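## Task

Read the lot number on the shelf edge directly beneath each cardboard box in the storeroom, and move every box whose number starts with 4 onto the desk. The robot must not topple over or be left leaning, or the task fails. The boxes must rest on the desk on their own at the end; a box that stays there only because the robot is holding it does not count.

## Robot and tools

ROBOT. A simulated Hello Robot Stretch 4 with a single arm. It has an omni-wheel base, a lift that rides up and down a mast, an arm that telescopes forward, a wrist with yaw, pitch and roll joints, and a two-finger gripper. It stands about 1.6 m tall, and the base rim lies within 0.23 m of the base origin. There are four cameras: head_camera, head_left_camera, head_right_camera and wrist_camera. A loose object may occasionally get nudged by something else in the scene.

FRAMES. Base frame: origin on the floor under the base centre, x ahead, y to the left, z up. hand_pose is given in this frame and marks a point between the open fingertips. With all wrist joints at 0, its axes line up with the base frame. The printed hand position may be slightly wrong. base_odometry is measured from the base frame at the scene's start and counts wheel rotation, so slipping shows up as travel. Its heading is in radians, left positive, from -3.142 to 3.142.

execute_actions. The argument "actions" is a list holding either one action or nothing. An empty list moves nothing and only reports state and images. The optional "cameras" argument is a list chosen from head_camera, head_left_camera, head_right_camera, wrist_camera and all. Omitting it, null or ["all"] returns every camera; [] returns none. An unknown name makes the whole call be rejected. An action holds "base", "joints" or both, plus optional "pace" and "contact_limits". The alternative is "end_of_arm" on its own. All motions in an action start at once but may finish at different moments, and no action runs longer than 15 s.
- base: an object with exactly one key, giving a relative move from where the base last reported itself. translate_m drives straight in metres, forward positive, -2 to 2. strafe_m slides sideways in metres, left positive, -2 to 2. rotate_rad turns in place in radians, counter-clockwise seen from above positive, -3.2 to 3.2.
- joints: an object keyed by joint name. Each value is an absolute target for the one arm, not an offset.
  - lift_m: 0 to 1.2 m, tolerance ±0.004.
  - arm_m: extension, 0 to 0.55 m, tolerance ±0.004.
  - wrist_yaw_rad: -1.134 to 4.276, tolerance ±0.02. 0 points ahead, positive turns left, 3.14 is tucked back, and beyond 3.4 the arm may get in the way.
  - wrist_pitch_rad: -1.117 to 4.259, tolerance ±0.05. 0 is level and 1.57 points down.
  - wrist_roll_rad: -1.117 to 4.259, tolerance ±0.02. 0 keeps the fingers level; positive rolls clockwise when viewed from behind the gripper.
  - gripper_m: fingertip gap, -0.038 to 0.141, tolerance ±0.004. Negative values press the fingers together.
  A joint target outside its range is clipped, executed and flagged. An unknown key or any other bad value refuses the call, and nothing moves.
- pace: "slow", "default", "fast" or "max" (default if omitted). The base moves at 0.1, 0.3, 0.4 or 0.6 m/s and turns at 1, 2, 3 or 4 rad/s. When the lift is above 0.2 m at the start of the move, these drop further, down to 0.3 m/s and 1 rad/s at 1.2 m. Wrist speed ignores pace; the gripper is only slower at slow.
- contact_limits: only the key arm_m, from 0 (gentlest) to 0.75 (firmest), default 0.5. It sets how hard the arm may press before it halts.
- end_of_arm: "enable_torque" powers wrist or gripper motors back on after they cut out; they then hold their current position.
A joint or the base that you leave out may still be driving toward an earlier target, and the status lines will not show it.

wait: seconds, 0 to 10. Nothing new is commanded, and it returns the same report as an empty execute_actions.
zoom_image: camera (one of the four names) and region [x0, y0, x1, y1] in pixels, with the origin at the top-left. The region can be at most 504 by 504. It works only on that camera's latest full image.
finished_scene: scene, an integer 1 or 2. It ends that scene for good once the last command has been held, reports whether the goal was met and gives the next task. A reply that contains no tool call ends everything.

RESULTS. The pictures line gives the order of the returned images. base_status and joint_status give each motion's outcome:
- done: the target was reached (for the base, the wheels turned the full amount).
- off_target: stopped short and may still be pushing.
- contact_stop_at_<key>: blocked by contact.
- limit_stop_at_<name>: a built-in limit intervened.
- time_out and torque_fault are also possible.
on_its_own lists what happened without a command; there, "held at" is the held target, not the actual position. lidar_m has 12 distances in metres, one per 30-degree sector: the 1st is straight ahead, then counter-clockwise (4th left, 7th behind, 10th right). "-" means nothing is seen or something is closer than 0.25 m. The lidar covers heights from about 0.15 m up to robot height, and it may miss clear objects, thin legs and much of the area behind. wrist_depth_mm is a 7x7 grid, read from the top left, of median depths from 100 to 2000 mm. "-" marks an invalid cell; the robot's own body appears in it. If turned_by_wheels and turned_by_imu differ by more than about 0.1 rad, there was a bump or slip, and the heading is off by roughly wheels minus imu. base_tilt is in degrees, with forward and right positive, and carries a fixed bias of up to about 1.5. motor_effort is in percent, positive toward larger joint values, with the peak of the last action in brackets; for wheel_0, wheel_1 and wheel_2, positive means turning right. Calibration lines give K, D, T_world_to_cam and pos_world, where world means the base frame.

CAUTIONS. Once a stop is reported, the later execute_actions, wait and finished_scene calls in the same reply are skipped. After a contact stop, that part goes slack: a slack lift can sink under load, and the base may roll. Leaning past 6 degrees gives limit_stop_at_tilt and makes the lift, arm and wheels slack. A wrist motor cuts out (torque_fault) if it is forced to its maximum, for example when the gripper is jammed against something, or if a level gripper carries over about 2 kg. Carrying more than 1 kg with arm_m above 0.2 while driving or turning can tip the robot, especially at fast or max; steady pushing or pulling with a raised gripper is also risky. Tilting the gripper up (pitch below -0.2) while rolled (roll below -0.4 or above 4) may trigger limit_stop_at_own_body. To unfold at the start, send lift_m 0.4 and wrist_yaw_rad 0 together. To grasp, command a gap smaller than the object; a smaller value squeezes harder and draws the object in by up to a third of the difference. A firm hold shows as a change in gripper effort when the command is 0 or more. If the fingertips catch on a surface, raise the lift. The robot keeps its last command while you think. Avoid dropping, slamming or hard impacts.

Each tool is called after "Request:" by a JSON object that holds its "fn" and its "kwargs", one argument or row to a line.

## Session

I'll start by checking the robot's state and what the cameras see.

Request:
{"fn": "execute_actions", "kwargs": {
  "actions": []
}}

Scene clock: 0.00 s.
base_odometry: x=+0.000 y=+0.000 heading=+0.000 (m, m, rad; odometry frame)
turned_by_wheels: +0.000 (rad since the last result)
turned_by_imu: +0.000 (rad since the last result)
base_tilt: forward=+0.0 right=+0.4 (deg)
lidar_m: 0.71 0.84 2.64 1.56 0.89 0.74 0.77 0.89 1.63 1.61 0.85 0.71
base_status: not commanded
joint_positions: lift_m=+0.212 arm_m=-0.002 wrist_yaw_rad=+3.108 wrist_pitch_rad=-0.015 wrist_roll_rad=-0.003 gripper_m=+0.057
joint_status: not commanded
motor_effort: lift_m=+17 arm_m=-1 wrist_yaw_rad=-2 wrist_pitch_rad=-6 wrist_roll_rad=+2 gripper_m=-5 wheel_0=+0 wheel_1=+1 wheel_2=+0 (%)
hand_pose: x=-0.1165 y=+0.0971 z=+0.3944 quat_wxyz=(+0.017, +0.007, -0.002, +1.000) (m; base frame)
wrist_depth_mm: - 143 917 904 831 798 759 / - 126 946 891 842 788 778 / - 133 204 904 842 798 768 / 118 142 917 878 842 798 759 / 1921 991 946 891 831 809 768 / 1430 1008 196 891 192 809 768 / 946 931 946 - 831 798 768
pictures: head_camera, head_left_camera, head_right_camera, wrist_camera
Images, in order (width x height): head_camera 420x560, head_left_camera 420x672, head_right_camera 420x672, wrist_camera 616x392.

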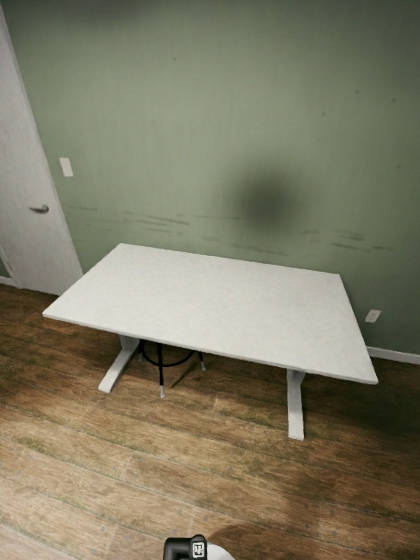

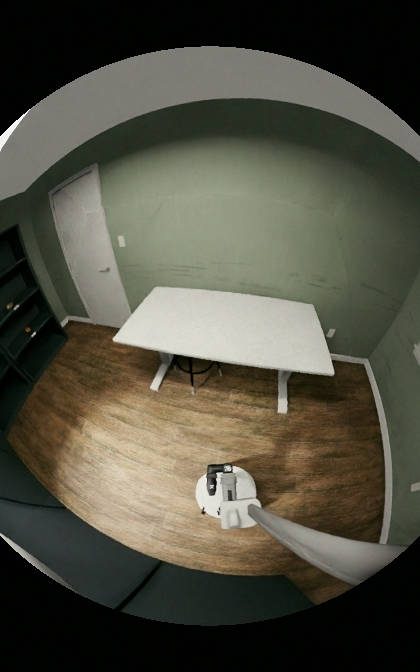

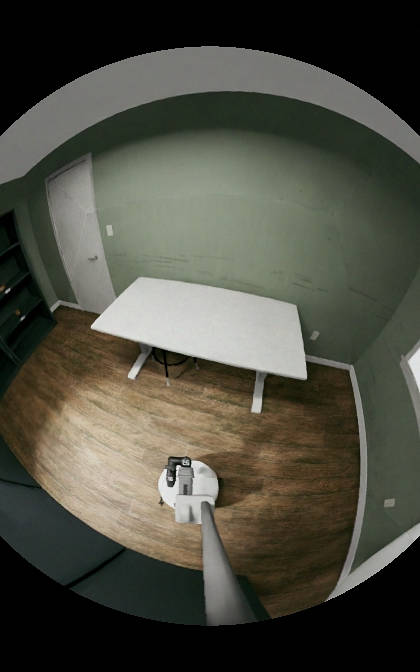

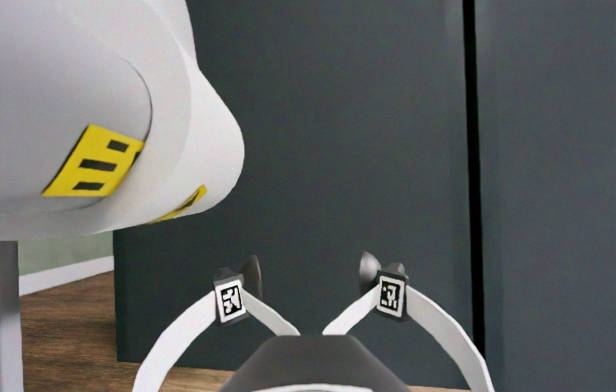

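Request:
{"fn": "execute_actions", "kwargs": {
  "actions": [
    {"base": {"rotate_rad": 1.338}, "pace": "fast"}
  ]
}}

Scene clock: 26.10 s.
base_odometry: x=+0.000 y=+0.000 heading=+1.338 (m, m, rad; odometry frame)
turned_by_wheels: +1.338 (rad since the last result)
turned_by_imu: +1.361 (rad since the last result)
base_tilt: forward=+0.1 right=+0.4 (deg)
lidar_m: 2.62 1.04 0.78 0.75 0.79 1.71 1.64 1.69 0.74 0.70 0.75 1.05
base_status: done
joint_positions: lift_m=+0.212 arm_m=-0.002 wrist_yaw_rad=+3.108 wrist_pitch_rad=-0.015 wrist_roll_rad=-0.003 gripper_m=+0.057
joint_status: not commanded
motor_effort: lift_m=+18(18) arm_m=-1(1) wrist_yaw_rad=-1(1) wrist_pitch_rad=-6(6) wrist_roll_rad=+2(2) gripper_m=-5(3) wheel_0=+0(2) wheel_1=+1(10) wheel_2=+1(10) (%)
hand_pose: x=-0.1165 y=+0.0971 z=+0.3944 quat_wxyz=(+0.017, +0.007, -0.002, +1.000) (m; base frame)
wrist_depth_mm: - 142 1808 1808 1863 1808 1808 / - 126 1808 1863 1756 1863 1808 / - 133 204 1808 1808 1863 1808 / 118 143 1808 1808 1808 1756 1863 / 1756 1808 1863 1863 1808 1863 1863 / 1464 1537 197 1464 192 1397 1336 / 960 931 1008 - 960 866 931
pictures: head_camera, head_left_camera, head_right_camera, wrist_camera
camera_calibration (this result's frames):
wrist_camera: T_world_to_cam=[[0.0224801, 0.999159, -0.0342889, -0.0754168], [-0.00943696, -0.0340839, -0.999374, 0.453024], [-0.999703, 0.0227897, 0.00866282, 0.109757], [0, 0, 0, 1]] pos_world=[0.115695, 0.0882929, 0.449204]
Images, in order (width x height): head_camera 420x560, head_left_camera 420x672, head_right_camera 420x672, wrist_camera 616x392.

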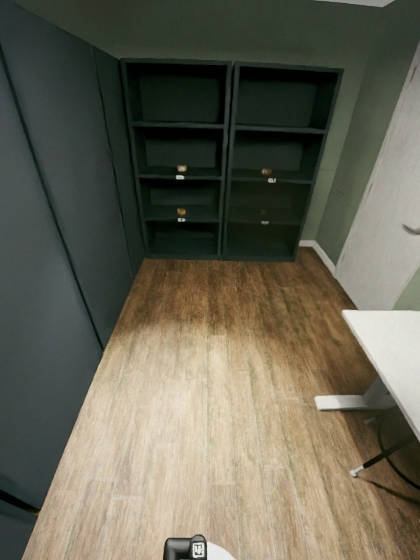

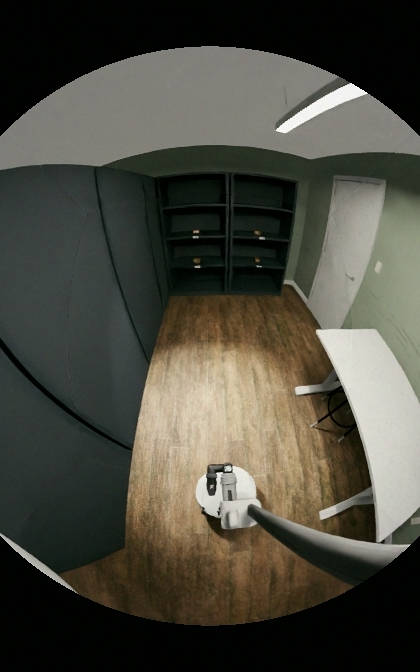

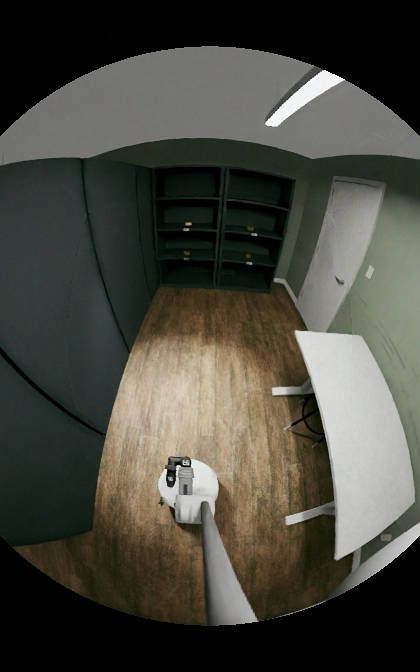

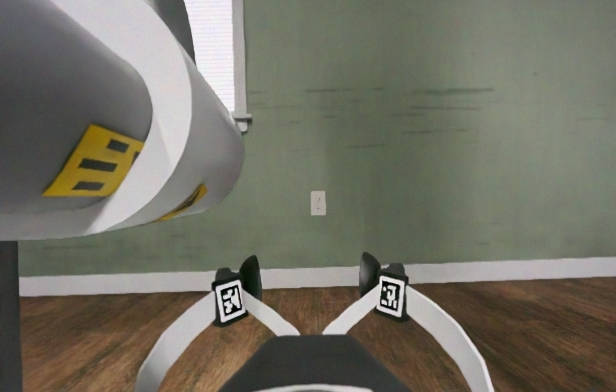

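Request:
{"fn": "zoom_image", "kwargs": {
  "camera": "head_camera",
  "region": [150, 150, 300, 240]
}}

Region (150, 150, 300, 240) of head_camera's 420x560 image, scaled by 3.360, with more detail than that image has; it fills the top 302 rows of this view, and the rest is white.

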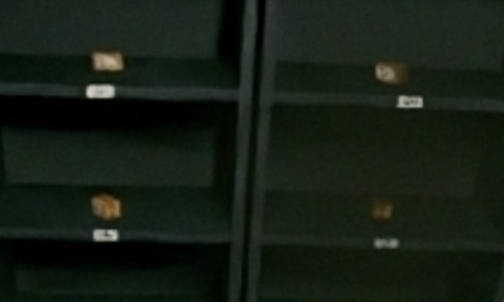

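Request:
{"fn": "zoom_image", "kwargs": {
  "camera": "head_camera",
  "region": [165, 160, 200, 185]
}}

Request:
{"fn": "zoom_image", "kwargs": {
  "camera": "head_camera",
  "region": [252, 162, 287, 187]
}}

Region (165, 160, 200, 185) of head_camera's 420x560 image, scaled by 14.400, with more detail than that image has; it fills the top 360 rows of this view, and the rest is white.

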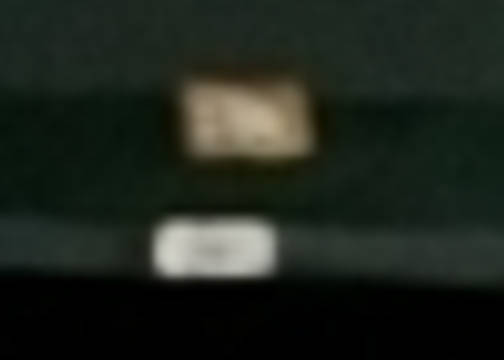

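Region (252, 162, 287, 187) of head_camera's 420x560 image, scaled by 14.400, with more detail than that image has; it fills the top 360 rows of this view, and the rest is white.

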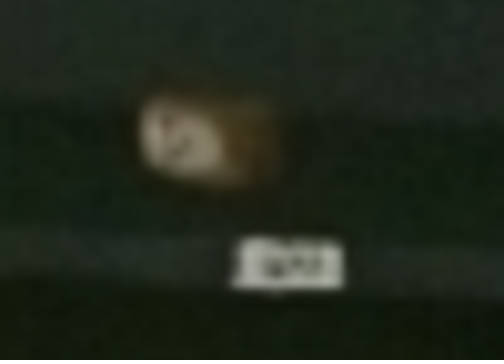

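Request:
{"fn": "execute_actions", "kwargs": {
  "actions": [
    {"base": {"translate_m": 1.5}, "joints": {"lift_m": 0.5, "wrist_yaw_rad": 0, "gripper_m": 0.13}, "pace": "max"}
  ]
}}

Scene clock: 44.57 s.
base_odometry: x=+0.346 y=+1.460 heading=+1.338 (m, m, rad; odometry frame)
turned_by_wheels: +0.000 (rad since the last result)
turned_by_imu: +0.010 (rad since the last result)
base_tilt: forward=+0.1 right=+0.3 (deg)
lidar_m: 1.11 0.93 0.69 0.67 0.74 1.04 3.17 1.07 0.93 1.51 1.52 1.16
base_status: done
joint_positions: lift_m=+0.500 arm_m=-0.002 wrist_yaw_rad=+0.000 wrist_pitch_rad=-0.015 wrist_roll_rad=-0.003 gripper_m=+0.130
joint_status: all done
motor_effort: lift_m=+20(25) arm_m=-1(1) wrist_yaw_rad=-2(8) wrist_pitch_rad=-6(6) wrist_roll_rad=+2(2) gripper_m=+0(2) wheel_0=-2(8) wheel_1=-2(10) wheel_2=+1(15) (%)
hand_pose: x=+0.4573 y=-0.0874 z=+0.6823 quat_wxyz=(+1.000, -0.002, -0.007, +0.000) (m; base frame)
wrist_depth_mm: 976 1336 1397 1397 1098 1397 1366 / 960 1255 1397 1397 917 1060 1078 / 960 1255 1397 1430 917 1366 1366 / 946 1397 1430 1397 946 1366 1366 / 946 1229 1281 1229 960 1138 1098 / 946 1138 1397 1397 917 1336 1397 / 976 1308 1397 - 991 1397 1366
pictures: head_camera, head_left_camera, head_right_camera, wrist_camera
camera_calibration (this result's frames):
wrist_camera: T_world_to_cam=[[0.011346, -0.999348, -0.0342883, -0.0636665], [0.00828172, 0.0343833, -0.999374, 0.737721], [0.999901, 0.011055, 0.00866643, -0.23037], [0, 0, 0, 1]] pos_world=[0.22496, -0.0864435, 0.737073]
Images, in order (width x height): head_camera 420x560, head_left_camera 420x672, head_right_camera 420x672, wrist_camera 616x392.

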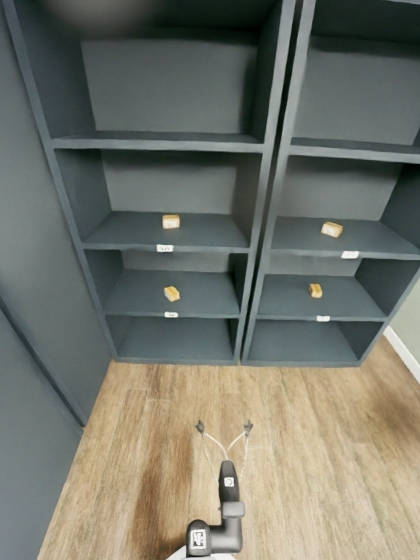

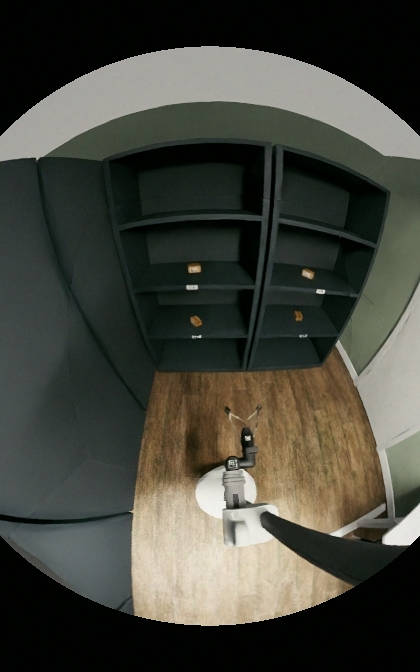

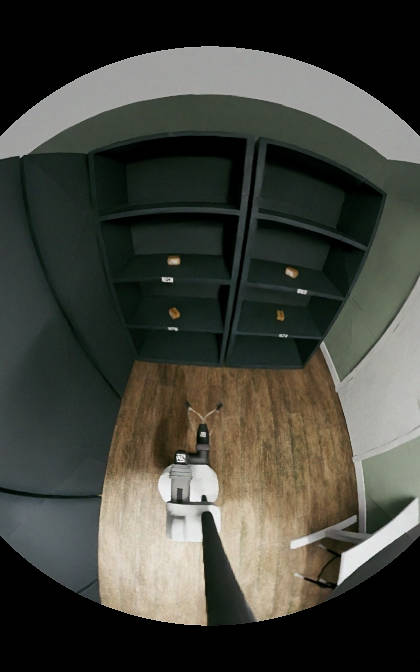

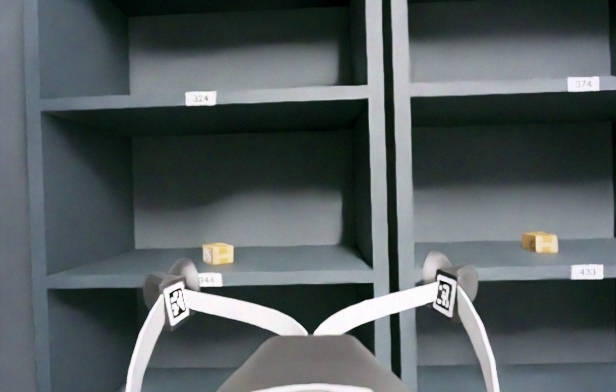

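Request:
{"fn": "zoom_image", "kwargs": {
  "camera": "wrist_camera",
  "region": [150, 70, 300, 300]
}}

Request:
{"fn": "zoom_image", "kwargs": {
  "camera": "wrist_camera",
  "region": [480, 60, 616, 300]
}}

Request:
{"fn": "zoom_image", "kwargs": {
  "camera": "head_camera",
  "region": [140, 275, 200, 325]
}}

Region (150, 70, 300, 300) of wrist_camera's 616x392 image, scaled by 2.191; it fills the left 329 columns of this view, and the rest is white.

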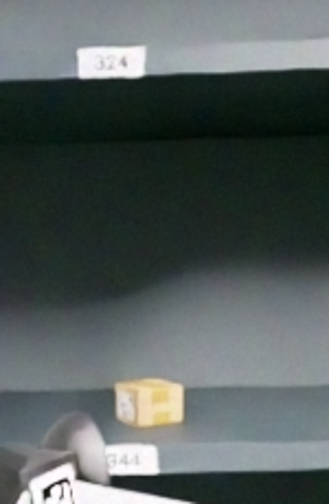

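Region (480, 60, 616, 300) of wrist_camera's 616x392 image, scaled by 2.100; it fills the left 286 columns of this view, and the rest is white.

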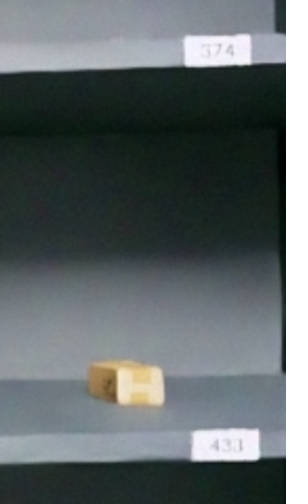

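Region (140, 275, 200, 325) of head_camera's 420x560 image, scaled by 8.400, with more detail than that image has.

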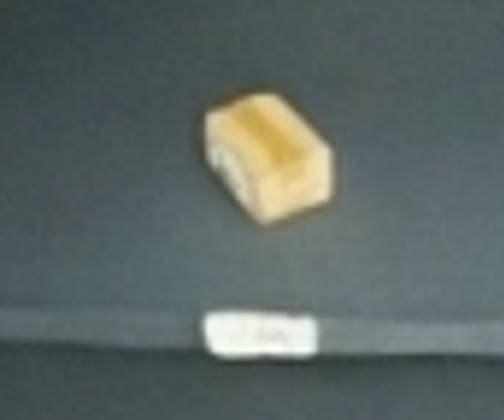

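Request:
{"fn": "zoom_image", "kwargs": {
  "camera": "head_camera",
  "region": [280, 270, 360, 330]
}}

Region (280, 270, 360, 330) of head_camera's 420x560 image, scaled by 6.300, with more detail than that image has; it fills the top 378 rows of this view, and the rest is white.

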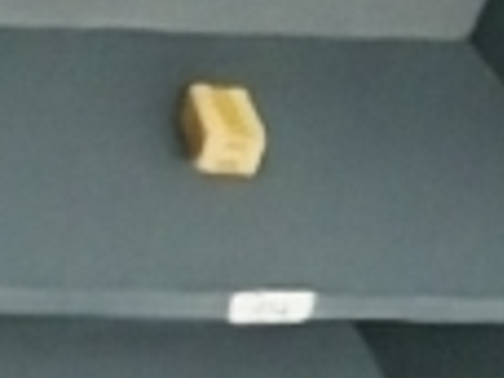

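Request:
{"fn": "execute_actions", "kwargs": {
  "actions": [
    {"base": {"rotate_rad": -0.04}, "joints": {"lift_m": 0.41, "wrist_pitch_rad": 0.0}, "pace": "fast"}
  ],
  "cameras": ["wrist_camera"]
}}

Request:
{"fn": "execute_actions", "kwargs": {
  "actions": [
    {"base": {"strafe_m": -0.65}, "pace": "max"}
  ],
  "cameras": ["wrist_camera", "head_camera"]
}}

Scene clock: 90.17 s.
base_odometry: x=+0.345 y=+1.460 heading=+1.298 (m, m, rad; odometry frame)
turned_by_wheels: -0.040 (rad since the last result)
turned_by_imu: -0.042 (rad since the last result)
base_tilt: forward=+0.0 right=+0.4 (deg)
lidar_m: 1.11 0.99 0.70 0.68 0.72 0.99 3.19 1.11 0.91 1.54 1.60 1.18
base_status: done
joint_positions: lift_m=+0.410 arm_m=-0.002 wrist_yaw_rad=+0.000 wrist_pitch_rad=+0.002 wrist_roll_rad=-0.003 gripper_m=+0.130
joint_status: all done
motor_effort: lift_m=+14(22) arm_m=-2(1) wrist_yaw_rad=-1(3) wrist_pitch_rad=-6(6) wrist_roll_rad=+2(2) gripper_m=+2(0) wheel_0=+2(5) wheel_1=+0(6) wheel_2=-2(4) (%)
hand_pose: x=+0.4573 y=-0.0874 z=+0.5878 quat_wxyz=(+1.000, -0.002, +0.001, +0.000) (m; base frame)
wrist_depth_mm: 1042 1366 1366 1397 946 1366 1336 / 976 1098 1118 1160 991 1229 1255 / 1025 1397 1397 1366 1366 1397 1397 / 1042 1397 1430 1430 1118 1397 1430 / 960 1255 1397 1397 1025 1397 1397 / 1008 1255 1397 1430 946 1397 1430 / 1008 1138 1229 - 1078 1138 1138
pictures: wrist_camera
camera_calibration (this result's frames):
wrist_camera: T_world_to_cam=[[0.0104817, -0.999351, -0.0344767, -0.0664776], [-0.0090609, 0.0343823, -0.999368, 0.651225], [0.999904, 0.0107874, -0.00869463, -0.219378], [0, 0, 0, 1]] pos_world=[0.225954, -0.0864585, 0.646614]
Images, in order (width x height): wrist_camera 616x392.

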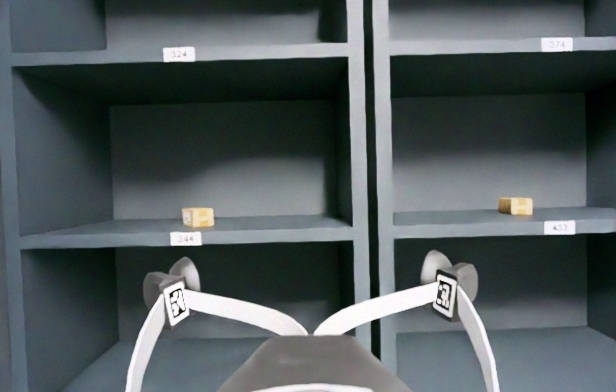

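Scene clock: 92.70 s.
base_odometry: x=+0.971 y=+1.285 heading=+1.298 (m, m, rad; odometry frame)
turned_by_wheels: +0.000 (rad since the last result)
turned_by_imu: -0.002 (rad since the last result)
base_tilt: forward=+0.1 right=+0.4 (deg)
lidar_m: 1.10 1.18 1.39 1.33 1.39 1.91 0.57 0.53 0.73 0.89 0.94 1.16
base_status: done
joint_positions: lift_m=+0.410 arm_m=-0.002 wrist_yaw_rad=+0.000 wrist_pitch_rad=+0.002 wrist_roll_rad=-0.003 gripper_m=+0.130
joint_status: not commanded
motor_effort: lift_m=+17(17) arm_m=-1(1) wrist_yaw_rad=-1(2) wrist_pitch_rad=-7(5) wrist_roll_rad=+2(1) gripper_m=+0(2) wheel_0=-1(12) wheel_1=+2(13) wheel_2=+0(2) (%)
hand_pose: x=+0.4573 y=-0.0875 z=+0.5876 quat_wxyz=(+1.000, -0.002, +0.001, +0.000) (m; base frame)
wrist_depth_mm: 1397 946 1366 1366 1397 1397 1205 / 1078 946 1118 1160 1182 1397 1229 / 1366 946 1397 1430 1366 1397 1229 / 1397 931 1366 1430 1397 1397 1229 / 1397 931 1308 1397 1397 991 1229 / 1397 917 1397 1397 1336 931 1255 / 1229 946 1182 - 1160 1118 1205
pictures: head_camera, wrist_camera
camera_calibration (this result's frames):
wrist_camera: T_world_to_cam=[[0.0104302, -0.999351, -0.0344774, -0.066476], [-0.00913408, 0.0343826, -0.999367, 0.651022], [0.999904, 0.0107385, -0.00876954, -0.219335], [0, 0, 0, 1]] pos_world=[0.225954, -0.0864613, 0.646394]
Images, in order (width x height): head_camera 420x560, wrist_camera 616x392.

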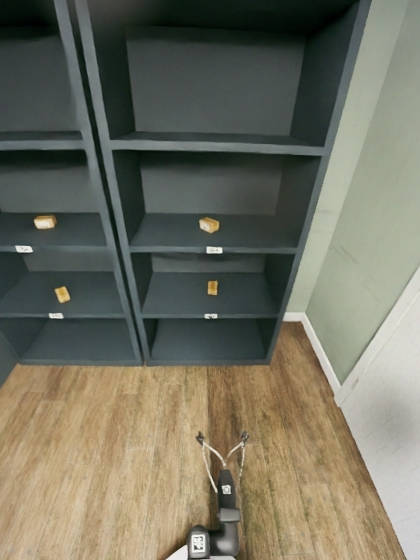

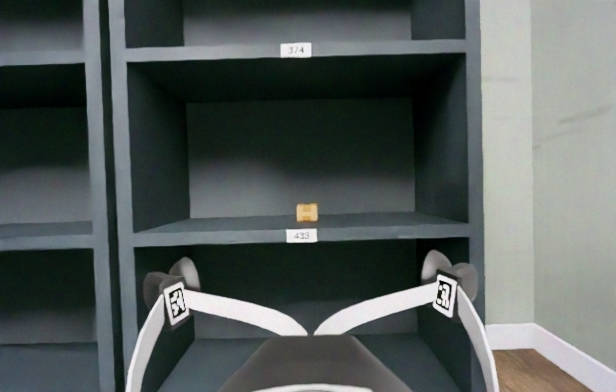

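Request:
{"fn": "zoom_image", "kwargs": {
  "camera": "wrist_camera",
  "region": [260, 180, 360, 260]
}}

Region (260, 180, 360, 260) of wrist_camera's 616x392 image, scaled by 5.040; it fills the top 403 rows of this view, and the rest is white.

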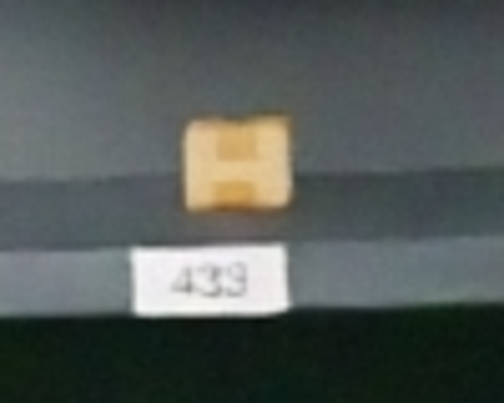

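Request:
{"fn": "execute_actions", "kwargs": {
  "actions": [
    {"base": {"translate_m": 0.6}, "pace": "max"}
  ],
  "cameras": ["wrist_camera", "head_camera"]
}}

Scene clock: 114.40 s.
base_odometry: x=+1.133 y=+1.863 heading=+1.298 (m, m, rad; odometry frame)
turned_by_wheels: +0.000 (rad since the last result)
turned_by_imu: +0.003 (rad since the last result)
base_tilt: forward=+0.1 right=+0.3 (deg)
lidar_m: 0.52 0.55 0.79 1.32 1.40 1.94 1.10 1.16 0.93 0.91 0.74 0.55
base_status: done
joint_positions: lift_m=+0.410 arm_m=-0.002 wrist_yaw_rad=+0.000 wrist_pitch_rad=+0.002 wrist_roll_rad=-0.003 gripper_m=+0.130
joint_status: not commanded
motor_effort: lift_m=+17(17) arm_m=-1(1) wrist_yaw_rad=-1(1) wrist_pitch_rad=-7(5) wrist_roll_rad=+4(1) gripper_m=+2(0) wheel_0=+0(11) wheel_1=+0(6) wheel_2=+1(15) (%)
hand_pose: x=+0.4573 y=-0.0874 z=+0.5876 quat_wxyz=(+1.000, -0.002, +0.001, +0.000) (m; base frame)
wrist_depth_mm: 603 715 732 741 768 741 569 / 597 768 759 759 768 768 580 / 603 778 768 768 778 768 580 / 597 768 778 778 778 768 580 / 559 647 621 508 574 549 530 / 340 315 315 320 315 315 317 / 530 768 788 - 788 778 591
pictures: head_camera, wrist_camera
camera_calibration (this result's frames):
wrist_camera: T_world_to_cam=[[0.0105102, -0.99935, -0.0344775, -0.0664894], [-0.00913689, 0.034382, -0.999367, 0.651022], [0.999903, 0.0108186, -0.00876959, -0.219335], [0, 0, 0, 1]] pos_world=[0.225961, -0.0864568, 0.646394]
Images, in order (width x height): head_camera 420x560, wrist_camera 616x392.

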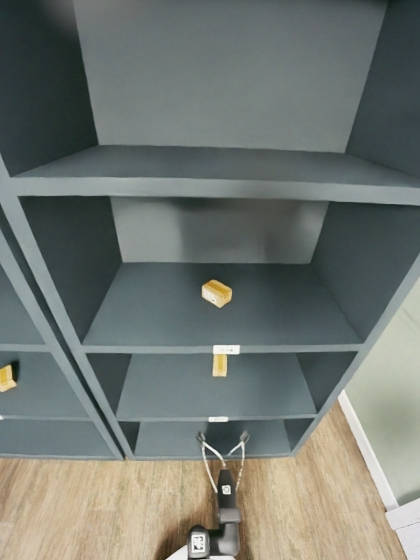

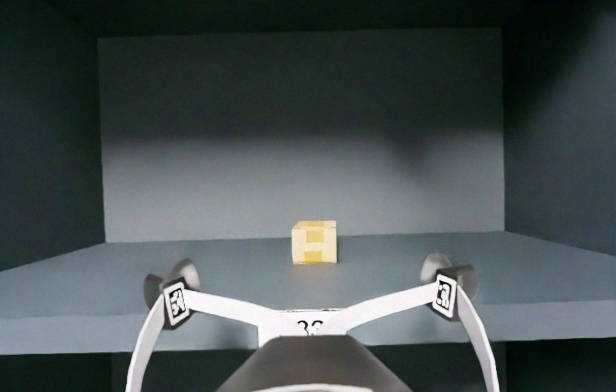

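Request:
{"fn": "execute_actions", "kwargs": {
  "actions": [
    {"joints": {"lift_m": 0.4, "arm_m": 0.2}, "pace": "fast"}
  ],
  "cameras": ["wrist_camera"]
}}

Scene clock: 132.30 s.
base_odometry: x=+1.133 y=+1.863 heading=+1.298 (m, m, rad; odometry frame)
turned_by_wheels: +0.000 (rad since the last result)
turned_by_imu: -0.001 (rad since the last result)
base_tilt: forward=+0.1 right=+0.4 (deg)
lidar_m: 0.51 0.56 0.79 1.32 1.38 1.94 1.10 1.16 0.95 0.91 0.74 0.55
base_status: not commanded
joint_positions: lift_m=+0.400 arm_m=+0.199 wrist_yaw_rad=+0.000 wrist_pitch_rad=+0.002 wrist_roll_rad=-0.003 gripper_m=+0.130
joint_status: all done
motor_effort: lift_m=+14(15) arm_m=+5(5) wrist_yaw_rad=-2(2) wrist_pitch_rad=-7(6) wrist_roll_rad=+2(2) gripper_m=-3(1) wheel_0=+0(0) wheel_1=+0(0) wheel_2=+1(1) (%)
hand_pose: x=+0.6586 y=-0.0874 z=+0.5778 quat_wxyz=(+1.000, -0.002, +0.001, +0.000) (m; base frame)
wrist_depth_mm: 559 564 564 564 564 564 569 / 564 564 564 564 569 559 569 / 569 564 564 564 564 569 569 / 564 569 569 569 569 569 574 / 539 574 554 301 512 492 477 / 304 272 245 286 236 234 270 / 204 190 200 - 193 189 188
pictures: wrist_camera
camera_calibration (this result's frames):
wrist_camera: T_world_to_cam=[[0.010768, -0.999348, -0.0344764, -0.0690381], [-0.00905543, 0.0343796, -0.999368, 0.643051], [0.999901, 0.0110734, -0.00867932, -0.42071], [0, 0, 0, 1]] pos_world=[0.427235, -0.0864422, 0.636613]
Images, in order (width x height): wrist_camera 616x392.

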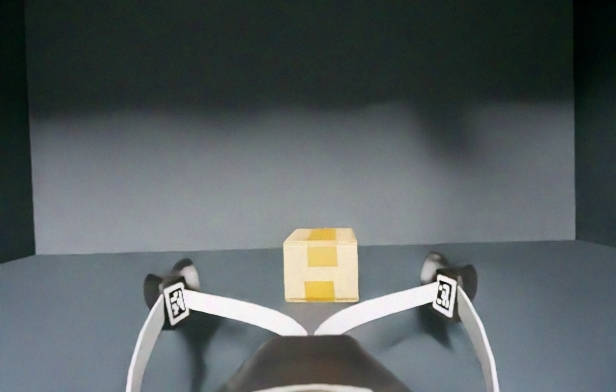

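Request:
{"fn": "execute_actions", "kwargs": {
  "actions": [
    {"joints": {"lift_m": 0.394, "arm_m": 0.305}, "contact_limits": {"arm_m": 0.2}}
  ],
  "cameras": ["wrist_camera", "head_camera"]
}}

Scene clock: 151.83 s.
base_odometry: x=+1.133 y=+1.862 heading=+1.298 (m, m, rad; odometry frame)
turned_by_wheels: +0.000 (rad since the last result)
turned_by_imu: +0.023 (rad since the last result)
base_tilt: forward=+0.1 right=+0.5 (deg)
lidar_m: 0.52 0.56 0.80 1.32 1.40 1.99 1.11 1.17 0.96 0.92 0.74 0.55
base_status: not commanded
joint_positions: lift_m=+0.394 arm_m=+0.244 wrist_yaw_rad=-0.005 wrist_pitch_rad=+0.004 wrist_roll_rad=-0.003 gripper_m=+0.130
joint_status: arm_m contact_stop (moved +0.044 of +0.106); the others done
on_its_own: arm_m is slack since a contact_stop (your +0.305 is given up)
motor_effort: lift_m=+18(19) arm_m=+0(32) wrist_yaw_rad=+12(69) wrist_pitch_rad=-10(24) wrist_roll_rad=+2(5) gripper_m=-1(3) wheel_0=+0(8) wheel_1=+1(8) wheel_2=-3(12) (%)
contact_limits: arm_m 0.2
hand_pose: x=+0.7026 y=-0.0887 z=+0.5713 quat_wxyz=(+1.000, -0.002, +0.002, -0.002) (m; base frame)
wrist_depth_mm: 525 525 525 517 517 512 517 / 525 525 521 521 521 521 517 / 530 530 530 521 521 521 517 / 530 535 530 530 525 521 517 / 504 525 508 368 256 449 439 / 281 250 227 258 219 216 250 / 189 176 185 - 179 175 175
pictures: head_camera, wrist_camera
camera_calibration (this result's frames):
wrist_camera: T_world_to_cam=[[0.00594762, -0.999391, -0.0343795, -0.0677834], [-0.0103028, 0.0343171, -0.999358, 0.637889], [0.999929, 0.00629801, -0.0100925, -0.464387], [0, 0, 0, 1]] pos_world=[0.47133, -0.0867079, 0.630462]
Images, in order (width x height): head_camera 420x560, wrist_camera 616x392.

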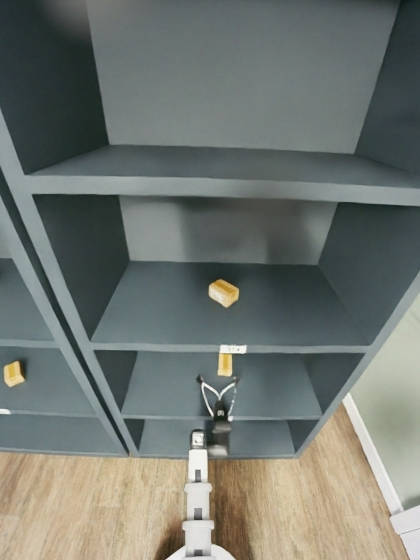

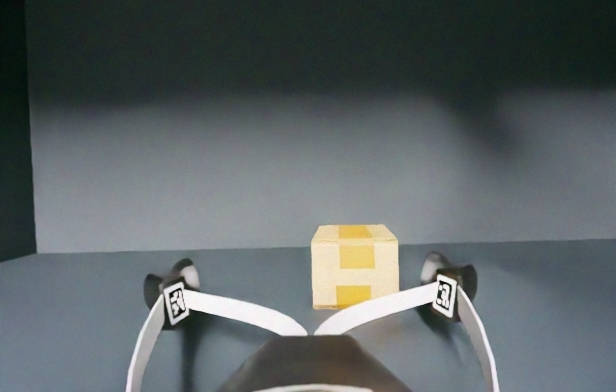

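Request:
{"fn": "execute_actions", "kwargs": {
  "actions": [
    {"base": {"rotate_rad": -0.035}, "joints": {"lift_m": 0.495, "arm_m": 0.2, "wrist_yaw_rad": 0}}
  ],
  "cameras": []
}}

Request:
{"fn": "execute_actions", "kwargs": {
  "actions": [
    {"joints": {"wrist_pitch_rad": 0.35}}
  ],
  "cameras": ["wrist_camera", "head_camera"]
}}

Scene clock: 179.90 s.
base_odometry: x=+1.133 y=+1.862 heading=+1.263 (m, m, rad; odometry frame)
turned_by_wheels: -0.035 (rad since the last result)
turned_by_imu: -0.037 (rad since the last result)
base_tilt: forward=+0.1 right=+0.4 (deg)
lidar_m: 0.51 0.55 0.76 1.31 1.38 1.91 1.07 1.16 0.96 0.92 0.95 0.55
base_status: done
joint_positions: lift_m=+0.495 arm_m=+0.201 wrist_yaw_rad=+0.000 wrist_pitch_rad=+0.003 wrist_roll_rad=-0.003 gripper_m=+0.130
joint_status: all done
motor_effort: lift_m=+21(18) arm_m=-5(6) wrist_yaw_rad=-1(13) wrist_pitch_rad=-8(9) wrist_roll_rad=+2(1) gripper_m=+0(1) wheel_0=+0(9) wheel_1=+1(6) wheel_2=-1(5) (%)
hand_pose: x=+0.6602 y=-0.0874 z=+0.6721 quat_wxyz=(+1.000, -0.002, +0.001, +0.000) (m; base frame)
wrist_depth_mm: 521 539 544 554 564 564 535 / 559 564 569 569 574 574 569 / 569 569 569 569 569 574 574 / 564 569 574 574 569 574 574 / 569 569 569 580 580 580 580 / 549 539 488 569 469 466 525 / 407 379 397 - 384 377 373
pictures: none
No camera images: the call's "cameras" was empty. Leave "cameras" out to get every camera's image.

Scene clock: 180.67 s.
base_odometry: x=+1.133 y=+1.862 heading=+1.263 (m, m, rad; odometry frame)
turned_by_wheels: +0.000 (rad since the last result)
turned_by_imu: +0.000 (rad since the last result)
base_tilt: forward=+0.1 right=+0.4 (deg)
lidar_m: 0.52 0.55 0.77 1.33 1.38 1.92 1.10 1.14 0.95 0.90 0.94 0.55
base_status: not commanded
joint_positions: lift_m=+0.495 arm_m=+0.201 wrist_yaw_rad=+0.000 wrist_pitch_rad=+0.352 wrist_roll_rad=-0.003 gripper_m=+0.130
joint_status: all done
motor_effort: lift_m=+22(22) arm_m=-5(5) wrist_yaw_rad=-1(1) wrist_pitch_rad=-5(6) wrist_roll_rad=+1(3) gripper_m=+0(1) wheel_0=+0(0) wheel_1=+1(1) wheel_2=-1(1) (%)
hand_pose: x=+0.6425 y=-0.0874 z=+0.5734 quat_wxyz=(+0.985, -0.002, +0.175, +0.000) (m; base frame)
wrist_depth_mm: 496 500 504 508 508 512 512 / 525 530 535 539 539 539 539 / 549 559 564 564 569 569 559 / 477 469 462 319 442 436 430 / 338 334 329 319 322 319 314 / 262 247 236 255 231 229 248 / 213 205 211 - 206 204 203
pictures: head_camera, wrist_camera
camera_calibration (this result's frames):
wrist_camera: T_world_to_cam=[[-0.00193402, -0.999354, -0.035898, -0.0601235], [-0.350801, 0.0342947, -0.935822, 0.821653], [0.936448, 0.0107832, -0.350641, -0.167795], [0, 0, 0, 1]] pos_world=[0.445252, -0.0864536, 0.707927]
Images, in order (width x height): head_camera 420x560, wrist_camera 616x392.

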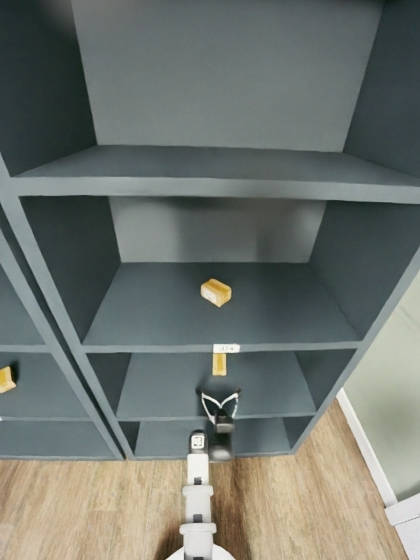

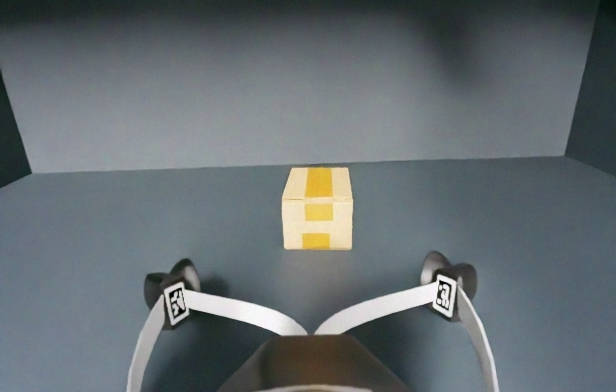

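Request:
{"fn": "execute_actions", "kwargs": {
  "actions": [
    {"joints": {"lift_m": 0.499, "arm_m": 0.335}, "contact_limits": {"arm_m": 0.15}, "pace": "slow"}
  ],
  "cameras": ["wrist_camera", "head_camera"]
}}

Scene clock: 202.80 s.
base_odometry: x=+1.133 y=+1.862 heading=+1.263 (m, m, rad; odometry frame)
turned_by_wheels: +0.000 (rad since the last result)
turned_by_imu: -0.001 (rad since the last result)
base_tilt: forward=+0.1 right=+0.4 (deg)
lidar_m: 0.53 0.55 0.77 1.31 1.38 1.94 1.10 1.14 0.94 0.92 0.96 0.56
base_status: not commanded
joint_positions: lift_m=+0.499 arm_m=+0.334 wrist_yaw_rad=+0.000 wrist_pitch_rad=+0.352 wrist_roll_rad=-0.003 gripper_m=+0.130
joint_status: all done
motor_effort: lift_m=+22(25) arm_m=+5(3) wrist_yaw_rad=-1(1) wrist_pitch_rad=-5(5) wrist_roll_rad=+2(3) gripper_m=+1(4) wheel_0=+0(0) wheel_1=+1(1) wheel_2=+0(1) (%)
contact_limits: arm_m 0.15
hand_pose: x=+0.7758 y=-0.0874 z=+0.5774 quat_wxyz=(+0.985, -0.002, +0.175, +0.000) (m; base frame)
wrist_depth_mm: 379 379 379 384 387 387 392 / 399 399 402 407 410 410 413 / 421 424 427 427 433 433 436 / 439 442 442 442 445 442 439 / 345 342 338 236 310 324 320 / 267 253 241 189 198 235 252 / 218 209 215 - 204 208 208
pictures: head_camera, wrist_camera
camera_calibration (this result's frames):
wrist_camera: T_world_to_cam=[[-0.00189295, -0.999354, -0.0358979, -0.0597436], [-0.350926, 0.0342788, -0.935776, 0.872184], [0.936401, 0.0108261, -0.350764, -0.29116], [0, 0, 0, 1]] pos_world=[0.578602, -0.0864503, 0.711896]
Images, in order (width x height): head_camera 420x560, wrist_camera 616x392.

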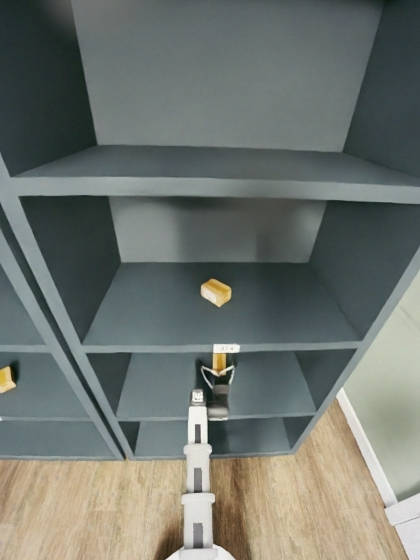

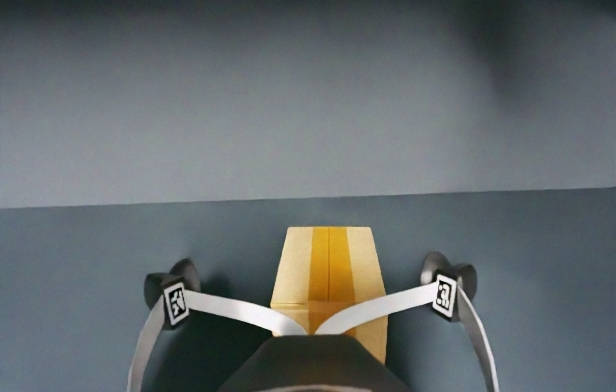

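Request:
{"fn": "execute_actions", "kwargs": {
  "actions": [
    {"joints": {"gripper_m": 0.02}}
  ],
  "cameras": ["wrist_camera"]
}}

Scene clock: 209.77 s.
base_odometry: x=+1.133 y=+1.862 heading=+1.263 (m, m, rad; odometry frame)
turned_by_wheels: +0.000 (rad since the last result)
turned_by_imu: -0.001 (rad since the last result)
base_tilt: forward=+0.1 right=+0.4 (deg)
lidar_m: 0.52 0.56 0.78 1.32 1.38 1.92 1.11 1.15 0.95 0.91 0.93 0.54
base_status: not commanded
joint_positions: lift_m=+0.499 arm_m=+0.334 wrist_yaw_rad=+0.000 wrist_pitch_rad=+0.353 wrist_roll_rad=-0.003 gripper_m=+0.020
joint_status: all done
motor_effort: lift_m=+22(22) arm_m=+5(5) wrist_yaw_rad=-1(1) wrist_pitch_rad=-8(9) wrist_roll_rad=+2(2) gripper_m=-19(15) wheel_0=+0(0) wheel_1=+1(1) wheel_2=-1(1) (%)
hand_pose: x=+0.7757 y=-0.0874 z=+0.5771 quat_wxyz=(+0.984, -0.002, +0.176, +0.000) (m; base frame)
wrist_depth_mm: 379 379 384 384 387 389 389 / 399 402 404 404 407 410 413 / 421 421 427 430 433 433 436 / 439 439 442 442 449 439 436 / 345 340 336 226 327 322 319 / 266 263 185 178 190 252 251 / 217 208 213 - 211 202 207
pictures: wrist_camera
camera_calibration (this result's frames):
wrist_camera: T_world_to_cam=[[-0.00192561, -0.999354, -0.0358961, -0.0597283], [-0.351775, 0.0342788, -0.935457, 0.872398], [0.936083, 0.010826, -0.351613, -0.290427], [0, 0, 0, 1]] pos_world=[0.578636, -0.0864503, 0.711829]
Images, in order (width x height): wrist_camera 616x392.

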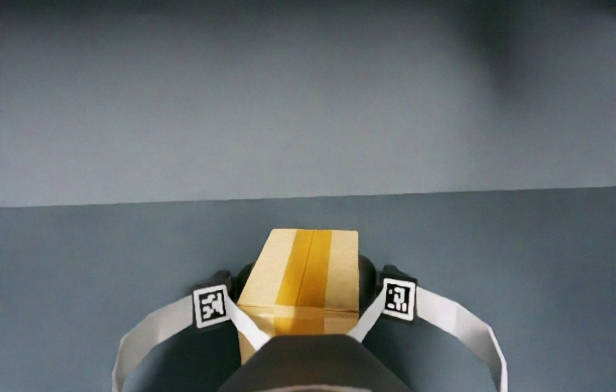

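Request:
{"fn": "execute_actions", "kwargs": {
  "actions": [
    {"joints": {"lift_m": 0.54}}
  ],
  "cameras": ["wrist_camera"]
}}

Scene clock: 215.30 s.
base_odometry: x=+1.133 y=+1.862 heading=+1.263 (m, m, rad; odometry frame)
turned_by_wheels: +0.000 (rad since the last result)
turned_by_imu: -0.001 (rad since the last result)
base_tilt: forward=+0.1 right=+0.4 (deg)
lidar_m: 0.51 0.54 0.78 1.32 1.37 1.90 1.10 1.14 0.97 0.91 0.95 0.55
base_status: not commanded
joint_positions: lift_m=+0.540 arm_m=+0.334 wrist_yaw_rad=+0.000 wrist_pitch_rad=+0.353 wrist_roll_rad=-0.003 gripper_m=+0.020
joint_status: all done
motor_effort: lift_m=+22(25) arm_m=+5(5) wrist_yaw_rad=-1(1) wrist_pitch_rad=-10(9) wrist_roll_rad=+4(2) gripper_m=-17(19) wheel_0=+0(0) wheel_1=+1(1) wheel_2=-1(0) (%)
hand_pose: x=+0.7757 y=-0.0874 z=+0.6181 quat_wxyz=(+0.984, -0.002, +0.176, +0.000) (m; base frame)
wrist_depth_mm: 379 382 384 387 389 389 392 / 399 402 407 407 407 410 410 / 421 424 427 427 433 433 436 / 445 445 449 455 459 462 462 / 427 421 415 225 404 397 394 / 332 327 183 178 190 314 312 / 271 258 266 - 262 251 258
pictures: wrist_camera
camera_calibration (this result's frames):
wrist_camera: T_world_to_cam=[[-0.00193404, -0.999354, -0.0358955, -0.0582534], [-0.352001, 0.0342786, -0.935372, 0.910789], [0.935998, 0.0108262, -0.35184, -0.275819], [0, 0, 0, 1]] pos_world=[0.578651, -0.0864503, 0.752792]
Images, in order (width x height): wrist_camera 616x392.

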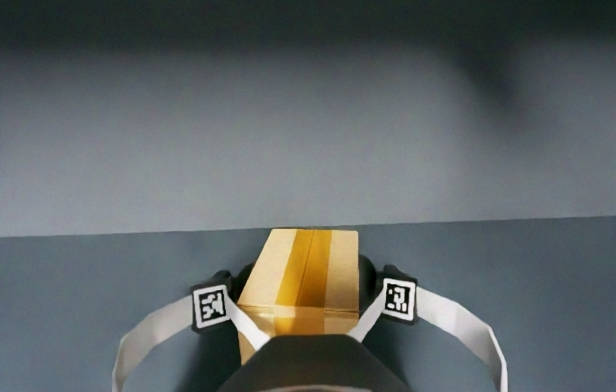

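Request:
{"fn": "execute_actions", "kwargs": {
  "actions": [
    {"base": {"translate_m": -0.35}, "joints": {"arm_m": 0.0}, "pace": "fast"}
  ],
  "cameras": []
}}

Request:
{"fn": "execute_actions", "kwargs": {
  "actions": [
    {"base": {"strafe_m": 0.4}, "pace": "fast"}
  ],
  "cameras": ["wrist_camera", "head_right_camera"]
}}

Scene clock: 261.10 s.
base_odometry: x=+1.027 y=+1.529 heading=+1.263 (m, m, rad; odometry frame)
turned_by_wheels: +0.000 (rad since the last result)
turned_by_imu: -0.004 (rad since the last result)
base_tilt: forward=+0.1 right=+0.4 (deg)
lidar_m: 0.87 0.93 1.27 1.32 1.37 1.91 0.78 0.76 0.96 0.87 0.96 0.91
base_status: done
joint_positions: lift_m=+0.540 arm_m=+0.001 wrist_yaw_rad=+0.000 wrist_pitch_rad=+0.353 wrist_roll_rad=-0.003 gripper_m=+0.020
joint_status: all done
motor_effort: lift_m=+21(22) arm_m=-4(5) wrist_yaw_rad=-1(0) wrist_pitch_rad=-10(9) wrist_roll_rad=+1(3) gripper_m=-16(20) wheel_0=+0(8) wheel_1=+1(7) wheel_2=-2(13) (%)
hand_pose: x=+0.4423 y=-0.0875 z=+0.6180 quat_wxyz=(+0.984, -0.002, +0.176, +0.000) (m; base frame)
wrist_depth_mm: 615 946 1008 1008 1042 831 640 / 634 946 1060 1078 1078 831 1078 / 661 866 960 946 904 778 1138 / 699 798 1205 1205 1205 798 1205 / 759 904 1255 225 1255 854 1229 / 1025 831 184 178 190 842 1118 / 866 866 891 - 878 878 917
pictures: none
No camera images: the call's "cameras" was empty. Leave "cameras" out to get every camera's image.

Scene clock: 263.33 s.
base_odometry: x=+0.646 y=+1.650 heading=+1.263 (m, m, rad; odometry frame)
turned_by_wheels: +0.000 (rad since the last result)
turned_by_imu: +0.000 (rad since the last result)
base_tilt: forward=+0.1 right=+0.3 (deg)
lidar_m: 0.87 0.91 0.97 0.92 0.96 1.33 3.46 0.93 1.09 1.27 1.27 0.90
base_status: done
joint_positions: lift_m=+0.540 arm_m=+0.001 wrist_yaw_rad=+0.000 wrist_pitch_rad=+0.353 wrist_roll_rad=-0.003 gripper_m=+0.020
joint_status: not commanded
motor_effort: lift_m=+21(21) arm_m=-4(4) wrist_yaw_rad=-1(1) wrist_pitch_rad=-10(10) wrist_roll_rad=+4(3) gripper_m=-18(17) wheel_0=+1(14) wheel_1=-3(12) wheel_2=+0(3) (%)
hand_pose: x=+0.4423 y=-0.0874 z=+0.6181 quat_wxyz=(+0.984, -0.002, +0.176, +0.000) (m; base frame)
wrist_depth_mm: 1008 1025 820 1008 1025 1025 1025 / 1060 1042 1025 1060 1078 1098 1078 / 1025 1008 759 831 917 891 866 / 732 1182 715 960 1229 1229 1118 / 1229 1229 1255 225 1255 1255 1138 / 1078 1042 184 178 190 1008 991 / 866 878 878 - 878 878 891
pictures: head_right_camera, wrist_camera
camera_calibration (this result's frames):
wrist_camera: T_world_to_cam=[[-0.00181833, -0.999354, -0.0358954, -0.0589155], [-0.352092, 0.0342367, -0.935339, 0.793496], [0.935964, 0.0109377, -0.351927, 0.0363271], [0, 0, 0, 1]] pos_world=[0.245276, -0.0864415, 0.752857]
Images, in order (width x height): head_right_camera 420x672, wrist_camera 616x392.

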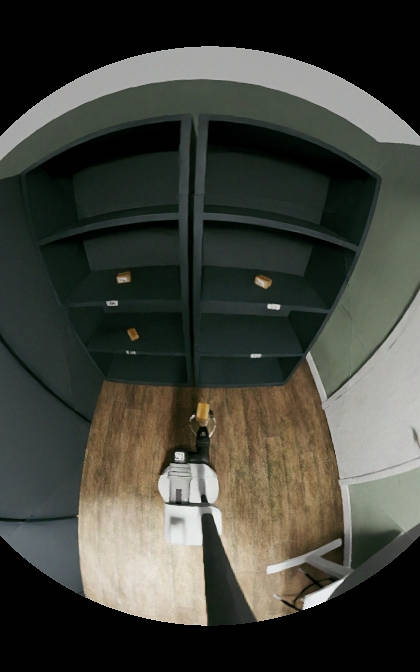

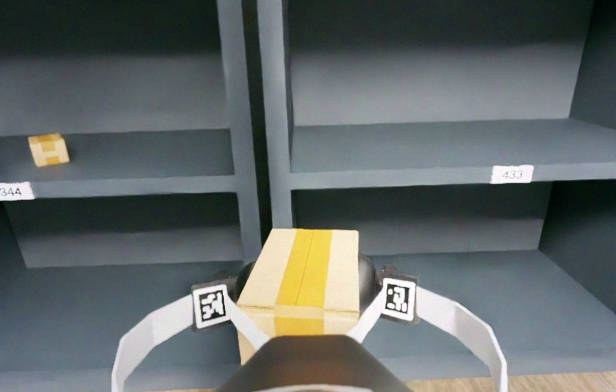

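Request:
{"fn": "execute_actions", "kwargs": {
  "actions": [
    {"base": {"translate_m": -1.25}, "joints": {"lift_m": 0.8}, "pace": "max"}
  ],
  "cameras": ["head_right_camera"]
}}

Scene clock: 272.53 s.
base_odometry: x=+0.266 y=+0.459 heading=+1.263 (m, m, rad; odometry frame)
turned_by_wheels: +0.000 (rad since the last result)
turned_by_imu: -0.011 (rad since the last result)
base_tilt: forward=+0.0 right=+0.3 (deg)
lidar_m: 2.11 1.33 0.95 0.92 0.95 1.33 2.12 0.81 0.57 0.53 0.58 1.88
base_status: done
joint_positions: lift_m=+0.800 arm_m=+0.001 wrist_yaw_rad=+0.000 wrist_pitch_rad=+0.353 wrist_roll_rad=-0.003 gripper_m=+0.020
joint_status: all done
motor_effort: lift_m=+20(25) arm_m=-4(4) wrist_yaw_rad=-1(2) wrist_pitch_rad=-8(10) wrist_roll_rad=+1(1) gripper_m=-18(16) wheel_0=+0(7) wheel_1=-1(10) wheel_2=-2(13) (%)
hand_pose: x=+0.4423 y=-0.0875 z=+0.8782 quat_wxyz=(+0.984, -0.002, +0.176, +0.000) (m; base frame)
wrist_depth_mm: 1537 - - - - - 1756 / 1499 - - - - - 1756 / 1499 1983 - - - - 1756 / 1464 - - - - - 1756 / 1464 1983 - 225 1921 1983 1756 / 1464 1576 184 178 190 1537 1537 / 1336 1229 1281 - 1281 1229 1229
pictures: head_right_camera
Images, in order (width x height): head_right_camera 420x672.

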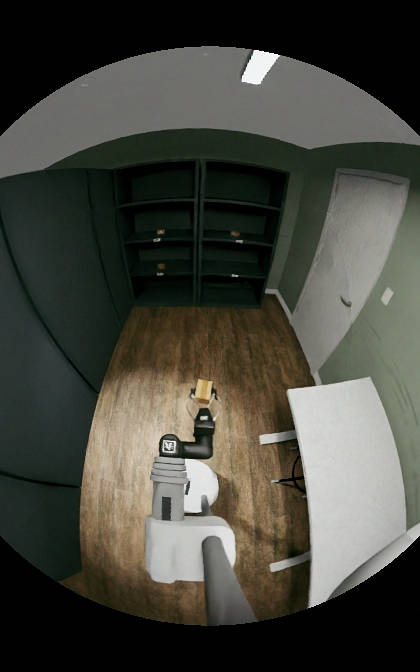

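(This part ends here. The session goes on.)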